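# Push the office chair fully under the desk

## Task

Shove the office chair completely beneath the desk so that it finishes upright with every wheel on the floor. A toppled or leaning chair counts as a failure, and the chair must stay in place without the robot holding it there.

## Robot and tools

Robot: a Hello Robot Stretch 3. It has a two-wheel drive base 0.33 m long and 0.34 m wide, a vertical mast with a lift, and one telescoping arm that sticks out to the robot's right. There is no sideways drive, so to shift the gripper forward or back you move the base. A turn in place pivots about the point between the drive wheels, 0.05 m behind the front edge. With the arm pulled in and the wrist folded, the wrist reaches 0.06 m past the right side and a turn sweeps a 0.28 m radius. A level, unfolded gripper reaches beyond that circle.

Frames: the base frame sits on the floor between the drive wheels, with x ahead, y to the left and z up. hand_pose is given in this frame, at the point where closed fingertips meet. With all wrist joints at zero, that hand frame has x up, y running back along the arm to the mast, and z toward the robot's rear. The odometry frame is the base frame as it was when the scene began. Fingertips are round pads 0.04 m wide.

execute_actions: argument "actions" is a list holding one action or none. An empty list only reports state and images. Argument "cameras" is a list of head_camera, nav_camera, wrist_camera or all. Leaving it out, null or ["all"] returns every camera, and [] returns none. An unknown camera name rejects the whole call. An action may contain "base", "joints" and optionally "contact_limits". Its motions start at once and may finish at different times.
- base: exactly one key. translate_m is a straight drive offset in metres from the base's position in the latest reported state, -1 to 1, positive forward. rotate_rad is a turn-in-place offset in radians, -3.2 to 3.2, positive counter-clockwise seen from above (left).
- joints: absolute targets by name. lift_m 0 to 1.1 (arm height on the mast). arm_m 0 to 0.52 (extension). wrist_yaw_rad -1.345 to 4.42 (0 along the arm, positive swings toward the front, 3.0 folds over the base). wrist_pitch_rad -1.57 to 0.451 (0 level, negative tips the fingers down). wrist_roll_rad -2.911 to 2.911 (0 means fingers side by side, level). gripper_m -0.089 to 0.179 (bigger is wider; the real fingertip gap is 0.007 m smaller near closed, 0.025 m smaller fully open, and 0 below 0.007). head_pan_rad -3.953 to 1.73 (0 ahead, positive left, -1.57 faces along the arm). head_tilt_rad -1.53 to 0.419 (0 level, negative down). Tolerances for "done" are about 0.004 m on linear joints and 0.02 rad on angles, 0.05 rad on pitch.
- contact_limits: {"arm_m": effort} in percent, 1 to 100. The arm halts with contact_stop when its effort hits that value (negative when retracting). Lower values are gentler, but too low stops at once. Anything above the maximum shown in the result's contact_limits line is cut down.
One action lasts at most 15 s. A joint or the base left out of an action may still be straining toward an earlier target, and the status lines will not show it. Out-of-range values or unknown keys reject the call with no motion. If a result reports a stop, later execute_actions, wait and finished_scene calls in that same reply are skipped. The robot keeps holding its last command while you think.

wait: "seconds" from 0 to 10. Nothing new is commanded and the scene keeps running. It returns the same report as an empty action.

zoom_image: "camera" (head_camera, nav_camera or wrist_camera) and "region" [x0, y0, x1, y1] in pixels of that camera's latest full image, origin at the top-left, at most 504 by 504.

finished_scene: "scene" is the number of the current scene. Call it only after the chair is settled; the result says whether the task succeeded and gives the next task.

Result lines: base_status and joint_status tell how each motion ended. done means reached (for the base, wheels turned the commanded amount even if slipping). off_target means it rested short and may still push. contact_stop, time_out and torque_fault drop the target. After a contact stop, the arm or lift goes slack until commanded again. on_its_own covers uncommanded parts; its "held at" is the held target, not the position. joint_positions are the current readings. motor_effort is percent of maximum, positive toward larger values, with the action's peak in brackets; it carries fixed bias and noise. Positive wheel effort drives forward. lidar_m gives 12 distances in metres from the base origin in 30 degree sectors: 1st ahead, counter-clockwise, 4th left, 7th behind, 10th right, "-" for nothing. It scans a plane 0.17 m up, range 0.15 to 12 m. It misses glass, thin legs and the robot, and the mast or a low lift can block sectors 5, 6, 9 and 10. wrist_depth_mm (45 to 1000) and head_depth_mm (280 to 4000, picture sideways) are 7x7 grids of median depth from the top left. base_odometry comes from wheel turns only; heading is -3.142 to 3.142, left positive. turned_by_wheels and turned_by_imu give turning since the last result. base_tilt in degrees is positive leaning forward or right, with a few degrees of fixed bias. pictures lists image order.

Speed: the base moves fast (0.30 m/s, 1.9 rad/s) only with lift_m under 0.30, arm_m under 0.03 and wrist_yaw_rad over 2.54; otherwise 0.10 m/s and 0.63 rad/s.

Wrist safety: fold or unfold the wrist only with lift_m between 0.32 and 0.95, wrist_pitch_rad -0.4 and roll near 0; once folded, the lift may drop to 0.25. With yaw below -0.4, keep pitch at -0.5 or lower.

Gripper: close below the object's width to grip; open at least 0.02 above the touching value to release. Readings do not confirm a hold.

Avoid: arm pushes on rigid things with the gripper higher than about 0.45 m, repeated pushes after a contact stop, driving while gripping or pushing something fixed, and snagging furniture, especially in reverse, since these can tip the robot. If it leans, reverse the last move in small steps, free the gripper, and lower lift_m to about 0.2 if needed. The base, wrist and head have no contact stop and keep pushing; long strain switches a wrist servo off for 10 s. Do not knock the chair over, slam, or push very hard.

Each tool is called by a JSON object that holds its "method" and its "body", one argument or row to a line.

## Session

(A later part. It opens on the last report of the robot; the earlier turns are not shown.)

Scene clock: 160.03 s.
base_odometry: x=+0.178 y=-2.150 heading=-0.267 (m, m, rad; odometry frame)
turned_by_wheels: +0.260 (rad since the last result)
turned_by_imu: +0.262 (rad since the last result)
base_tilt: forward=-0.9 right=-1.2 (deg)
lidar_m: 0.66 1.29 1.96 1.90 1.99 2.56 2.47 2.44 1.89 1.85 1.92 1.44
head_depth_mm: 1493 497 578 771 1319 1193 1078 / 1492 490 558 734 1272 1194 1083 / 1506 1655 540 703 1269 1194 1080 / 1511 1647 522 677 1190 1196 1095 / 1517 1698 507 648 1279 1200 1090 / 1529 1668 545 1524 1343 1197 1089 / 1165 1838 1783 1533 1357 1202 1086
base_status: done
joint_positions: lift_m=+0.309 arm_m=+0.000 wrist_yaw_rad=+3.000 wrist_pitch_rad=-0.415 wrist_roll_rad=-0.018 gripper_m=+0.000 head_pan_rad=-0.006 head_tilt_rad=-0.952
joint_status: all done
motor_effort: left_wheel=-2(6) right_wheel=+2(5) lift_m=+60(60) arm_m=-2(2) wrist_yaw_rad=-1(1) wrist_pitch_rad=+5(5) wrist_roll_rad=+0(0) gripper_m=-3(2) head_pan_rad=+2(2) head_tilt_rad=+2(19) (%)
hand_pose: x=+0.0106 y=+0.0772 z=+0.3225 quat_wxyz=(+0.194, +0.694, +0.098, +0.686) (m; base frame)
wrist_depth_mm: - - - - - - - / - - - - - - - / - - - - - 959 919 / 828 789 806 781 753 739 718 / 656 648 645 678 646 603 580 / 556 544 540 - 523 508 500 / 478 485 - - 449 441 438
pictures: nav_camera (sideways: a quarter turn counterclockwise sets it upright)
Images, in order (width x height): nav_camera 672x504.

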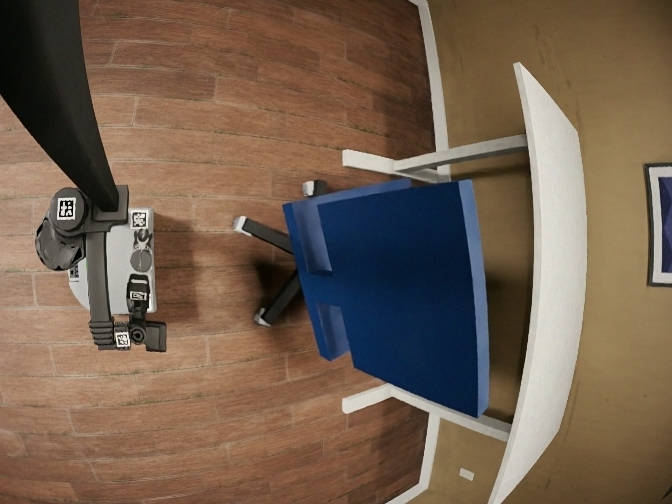

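{"method": "execute_actions", "body": {
  "actions": [
    {"base":{"translate_m":-0.08},"joints":{"lift_m":0.55}}
  ],
  "cameras": []
}}

{"method": "execute_actions", "body": {
  "actions": [
    {"base":{"rotate_rad":1.5},"joints":{"head_pan_rad":-1.57,"head_tilt_rad":-0.9}}
  ],
  "cameras": []
}}

{"method": "execute_actions", "body": {
  "actions": [
    {"joints":{"wrist_yaw_rad":0,"wrist_pitch_rad":0,"gripper_m":0.17}}
  ],
  "cameras": ["nav_camera"]
}}

{"method": "execute_actions", "body": {
  "actions": [
    {"joints":{"arm_m":0.3}}
  ],
  "cameras": ["nav_camera"]
}}

Scene clock: 163.47 s.
base_odometry: x=+0.101 y=-2.129 heading=-0.267 (m, m, rad; odometry frame)
turned_by_wheels: +0.000 (rad since the last result)
turned_by_imu: +0.000 (rad since the last result)
base_tilt: forward=-1.2 right=-1.3 (deg)
lidar_m: 0.74 1.37 1.96 1.91 1.99 2.47 2.40 2.37 1.85 1.85 1.92 1.51
head_depth_mm: 1522 557 696 1425 1331 1198 1081 / 1569 542 673 959 1290 1192 1079 / 1571 532 649 857 1316 1195 1080 / 1585 528 629 814 1295 1198 1091 / 1586 522 610 914 1324 1204 1098 / 1574 1372 1691 1528 1349 1203 1089 / 1518 1918 1769 1535 1353 1205 1091
base_status: done
joint_positions: lift_m=+0.549 arm_m=+0.000 wrist_yaw_rad=+3.000 wrist_pitch_rad=-0.416 wrist_roll_rad=-0.018 gripper_m=+0.000 head_pan_rad=-0.006 head_tilt_rad=-0.951
joint_status: all done
motor_effort: left_wheel=-2(8) right_wheel=+2(3) lift_m=+60(63) arm_m=-2(2) wrist_yaw_rad=+1(0) wrist_pitch_rad=+5(4) wrist_roll_rad=+0(0) gripper_m=-3(2) head_pan_rad=+1(2) head_tilt_rad=+2(1) (%)
hand_pose: x=+0.0106 y=+0.0772 z=+0.5625 quat_wxyz=(+0.194, +0.694, +0.098, +0.686) (m; base frame)
wrist_depth_mm: - - - - - - - / - - - - - - - / - - - - - - - / - - - - - - - / - - - - - 920 905 / 845 825 834 - 825 769 775 / 709 715 702 688 683 673 676
pictures: none
No camera images: the call's "cameras" was empty. Leave "cameras" out to get every camera's image.

Scene clock: 166.83 s.
base_odometry: x=+0.101 y=-2.129 heading=+1.233 (m, m, rad; odometry frame)
turned_by_wheels: +1.500 (rad since the last result)
turned_by_imu: +1.509 (rad since the last result)
base_tilt: forward=-1.0 right=-1.3 (deg)
lidar_m: 1.91 1.95 2.52 2.40 2.37 1.85 1.85 1.89 1.50 0.74 1.37 2.01
head_depth_mm: 1549 581 696 1475 1374 1213 1086 / 1556 569 666 956 1377 1237 - / 1551 555 639 817 1317 1233 - / 1563 548 615 774 1300 1262 1090 / 1550 539 593 742 1308 1221 1096 / 1561 1690 629 1553 1375 1222 1092 / 1173 1746 1862 1585 1383 1222 1096
base_status: done
joint_positions: lift_m=+0.549 arm_m=+0.000 wrist_yaw_rad=+3.000 wrist_pitch_rad=-0.416 wrist_roll_rad=-0.018 gripper_m=+0.000 head_pan_rad=-1.563 head_tilt_rad=-0.902
joint_status: all done
motor_effort: left_wheel=-2(6) right_wheel=+2(6) lift_m=+60(59) arm_m=-2(2) wrist_yaw_rad=+0(1) wrist_pitch_rad=+5(5) wrist_roll_rad=+1(0) gripper_m=-2(2) head_pan_rad=-3(33) head_tilt_rad=+2(11) (%)
hand_pose: x=+0.0106 y=+0.0772 z=+0.5625 quat_wxyz=(+0.194, +0.694, +0.098, +0.686) (m; base frame)
wrist_depth_mm: - - - - - - - / - - - - - - - / - - - - - - - / - - - - - - - / - - - - 965 936 895 / 843 839 838 - 802 807 765 / 705 725 706 698 688 667 680
pictures: none
No camera images: the call's "cameras" was empty. Leave "cameras" out to get every camera's image.

Scene clock: 169.33 s.
base_odometry: x=+0.101 y=-2.129 heading=+1.233 (m, m, rad; odometry frame)
turned_by_wheels: +0.000 (rad since the last result)
turned_by_imu: +0.000 (rad since the last result)
base_tilt: forward=-1.0 right=-1.2 (deg)
lidar_m: 1.91 1.96 2.52 2.40 2.36 1.85 1.85 1.89 1.50 0.74 1.37 2.00
head_depth_mm: 1552 581 696 1466 1361 1208 1086 / 1561 567 667 959 1346 1231 - / 1560 554 639 813 1321 - - / 1550 550 614 777 1303 1217 1109 / 1552 539 592 740 1297 1212 1089 / 1555 1689 627 1556 1378 1213 1093 / 1173 1728 1887 1587 1385 1220 1097
base_status: not commanded
joint_positions: lift_m=+0.549 arm_m=+0.000 wrist_yaw_rad=+0.002 wrist_pitch_rad=-0.023 wrist_roll_rad=-0.018 gripper_m=+0.170 head_pan_rad=-1.563 head_tilt_rad=-0.902
joint_status: all done
motor_effort: left_wheel=-2(2) right_wheel=+2(2) lift_m=+60(60) arm_m=-2(2) wrist_yaw_rad=-2(1) wrist_pitch_rad=+6(7) wrist_roll_rad=+1(0) gripper_m=+0(83) head_pan_rad=-3(3) head_tilt_rad=+1(2) (%)
hand_pose: x=-0.0210 y=-0.4009 z=+0.6581 quat_wxyz=(+0.714, +0.009, -0.700, -0.008) (m; base frame)
wrist_depth_mm: 645 224 240 257 278 299 758 / - 229 246 267 286 315 - / - 235 252 273 295 325 - / - 244 258 282 306 336 - / - 246 269 289 315 350 - / - - 442 312 453 - - / - 389 382 326 355 379 926
pictures: nav_camera (sideways: a quarter turn counterclockwise sets it upright)
Images, in order (width x height): nav_camera 672x504.

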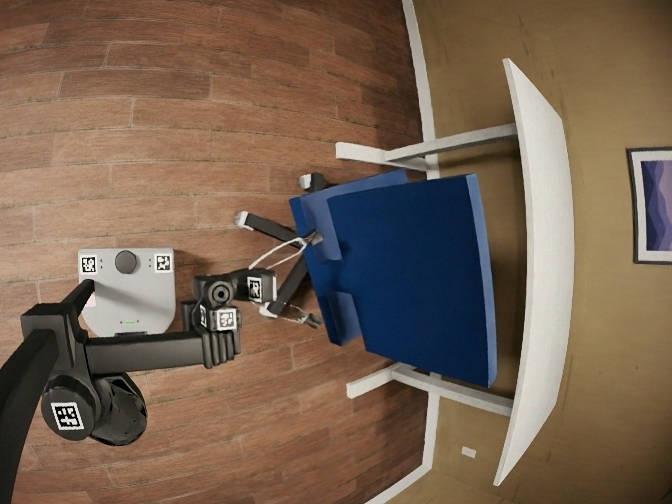

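Scene clock: 173.20 s.
base_odometry: x=+0.101 y=-2.129 heading=+1.233 (m, m, rad; odometry frame)
turned_by_wheels: +0.000 (rad since the last result)
turned_by_imu: -0.003 (rad since the last result)
base_tilt: forward=-1.0 right=-1.2 (deg)
lidar_m: 1.91 1.95 2.53 2.40 2.38 1.85 1.85 1.89 1.50 0.94 1.37 2.01
head_depth_mm: 704 795 1808 1567 1370 1209 1087 / 692 755 920 1109 1384 1200 - / 810 739 889 - 1370 1213 1123 / 811 723 861 1420 1349 1215 1107 / 820 703 844 1082 1380 1214 1090 / 856 1690 1731 1573 1375 1220 1091 / 1175 1683 1889 1594 1388 1227 1098
base_status: not commanded
joint_positions: lift_m=+0.549 arm_m=+0.299 wrist_yaw_rad=+0.065 wrist_pitch_rad=-0.023 wrist_roll_rad=-0.017 gripper_m=+0.170 head_pan_rad=-1.563 head_tilt_rad=-0.901
joint_status: all done
on_its_own: wrist_yaw_rad is held at +0.057, not at your +0.000, by its stall guard, which is not easing now
motor_effort: left_wheel=+0(15) right_wheel=+1(28) lift_m=+59(60) arm_m=+4(9) wrist_yaw_rad=-5(71) wrist_pitch_rad=+7(8) wrist_roll_rad=-1(1) gripper_m=-2(5) head_pan_rad=-3(3) head_tilt_rad=+1(2) (%)
hand_pose: x=-0.0048 y=-0.6995 z=+0.6580 quat_wxyz=(+0.713, +0.031, -0.700, +0.015) (m; base frame)
wrist_depth_mm: 146 150 156 162 170 177 185 / 150 154 159 167 174 182 191 / 154 158 165 172 179 188 197 / 158 163 169 178 186 195 205 / 163 168 175 183 191 200 213 / 168 - 182 190 199 208 - / - 181 188 196 206 361 888
pictures: nav_camera (sideways: a quarter turn counterclockwise sets it upright)
Images, in order (width x height): nav_camera 672x504.

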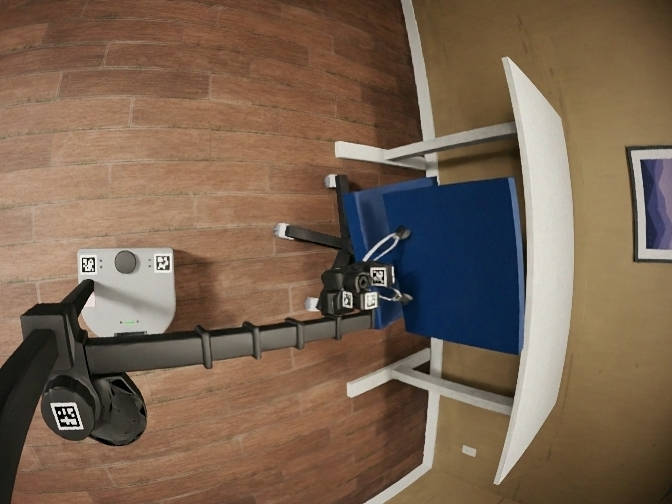

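Works well.

{"method": "execute_actions", "body": {
  "actions": [
    {"joints":{"arm_m":0.51}}
  ],
  "cameras": ["nav_camera"]
}}

Scene clock: 176.63 s.
base_odometry: x=+0.101 y=-2.129 heading=+1.233 (m, m, rad; odometry frame)
turned_by_wheels: +0.000 (rad since the last result)
turned_by_imu: +0.022 (rad since the last result)
base_tilt: forward=-1.0 right=-1.4 (deg)
lidar_m: 1.91 1.97 2.51 2.40 2.37 1.86 1.85 1.90 1.51 1.13 1.36 1.99
head_depth_mm: 814 1806 1853 1574 1371 1217 1093 / 799 934 1182 1580 1391 1196 - / 800 936 - 1551 1369 1216 1122 / 799 933 1175 1564 1380 1212 1109 / 799 935 1199 1562 1376 1225 1099 / 859 1776 1775 1587 1380 1220 1098 / 1181 1779 1887 1600 1393 1224 1096
base_status: not commanded
joint_positions: lift_m=+0.549 arm_m=+0.508 wrist_yaw_rad=+0.087 wrist_pitch_rad=-0.032 wrist_roll_rad=-0.021 gripper_m=+0.170 head_pan_rad=-1.564 head_tilt_rad=-0.900
joint_status: all done
on_its_own: wrist_yaw_rad is held at +0.123, not at your +0.000, by its stall guard, which is still easing; arm_m is at rest, and its effort (+15) is outside its rest range (-14 to +14)
motor_effort: left_wheel=-3(13) right_wheel=-1(26) lift_m=+57(59) arm_m=+15(18) wrist_yaw_rad=+25(51) wrist_pitch_rad=+9(10) wrist_roll_rad=+2(2) gripper_m=-4(4) head_pan_rad=-2(3) head_tilt_rad=+1(1) (%)
hand_pose: x=+0.0008 y=-0.9072 z=+0.6557 quat_wxyz=(+0.715, +0.042, -0.698, +0.020) (m; base frame)
wrist_depth_mm: 154 151 147 145 142 139 136 / 159 156 153 149 146 143 140 / 165 161 158 154 150 147 145 / 171 166 163 160 155 153 149 / 178 172 170 165 162 158 153 / 184 - 176 172 167 165 - / 961 188 183 178 174 169 166
pictures: nav_camera (sideways: a quarter turn counterclockwise sets it upright)
Images, in order (width x height): nav_camera 672x504.

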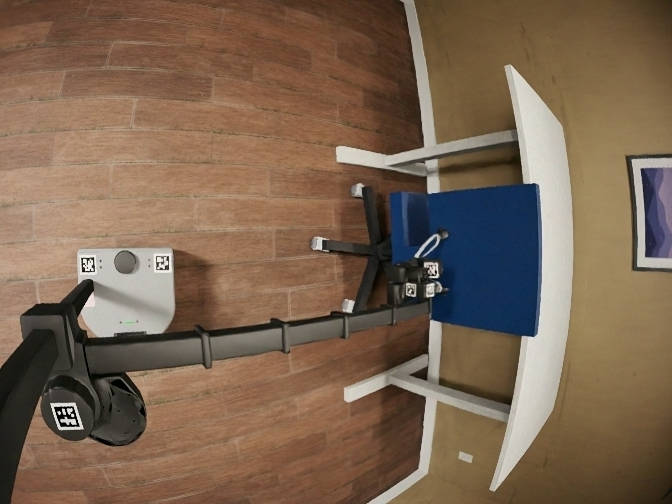

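The effort rose, so the backrest is against the desk edge. Retracting.

{"method": "execute_actions", "body": {
  "actions": [
    {"joints":{"arm_m":0.2,"wrist_yaw_rad":0,"head_tilt_rad":-0.6}}
  ],
  "cameras": ["head_camera"]
}}

Scene clock: 180.23 s.
base_odometry: x=+0.101 y=-2.129 heading=+1.233 (m, m, rad; odometry frame)
turned_by_wheels: +0.000 (rad since the last result)
turned_by_imu: +0.000 (rad since the last result)
base_tilt: forward=-1.1 right=-1.3 (deg)
lidar_m: 1.91 1.95 2.51 2.40 2.37 1.86 1.86 1.90 1.51 1.13 1.37 1.99
head_depth_mm: 1434 1284 1796 2007 1698 1402 1198 / 1442 1287 924 1074 1645 1432 - / 1433 1298 920 1058 1551 1486 1140 / 1440 1297 926 1057 1515 1349 1186 / 1456 1296 929 1063 1560 1400 1189 / 1452 1299 1785 1966 1669 1405 1192 / 1456 1295 1421 1989 1699 1400 1198
base_status: not commanded
joint_positions: lift_m=+0.549 arm_m=+0.200 wrist_yaw_rad=+0.000 wrist_pitch_rad=-0.022 wrist_roll_rad=-0.021 gripper_m=+0.170 head_pan_rad=-1.564 head_tilt_rad=-0.606
joint_status: all done
motor_effort: left_wheel=-1(14) right_wheel=+0(26) lift_m=+57(58) arm_m=-2(13) wrist_yaw_rad=+0(24) wrist_pitch_rad=+6(9) wrist_roll_rad=+1(2) gripper_m=+0(5) head_pan_rad=-3(3) head_tilt_rad=+4(33) (%)
hand_pose: x=-0.0214 y=-0.6010 z=+0.6584 quat_wxyz=(+0.715, +0.008, -0.699, -0.008) (m; base frame)
wrist_depth_mm: 654 547 427 432 423 740 744 / - 811 435 447 431 - - / - 825 449 449 451 - - / - 923 464 462 466 - - / - - 790 496 758 - - / - - 510 501 506 - - / - - - 911 - - 919
pictures: head_camera (sideways: a quarter turn clockwise sets it upright)
Images, in order (width x height): head_camera 896x504.

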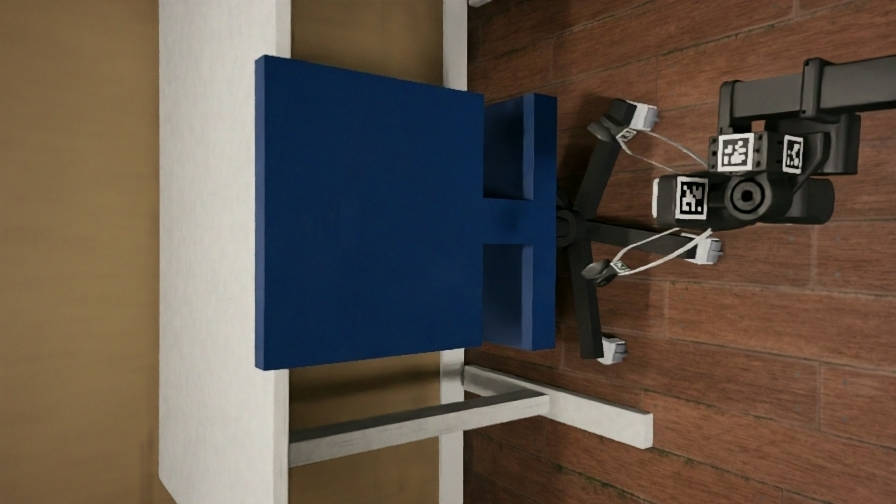

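{"method": "finished_scene", "body": {
  "scene": 2
}}

The scene is finished: the task was done.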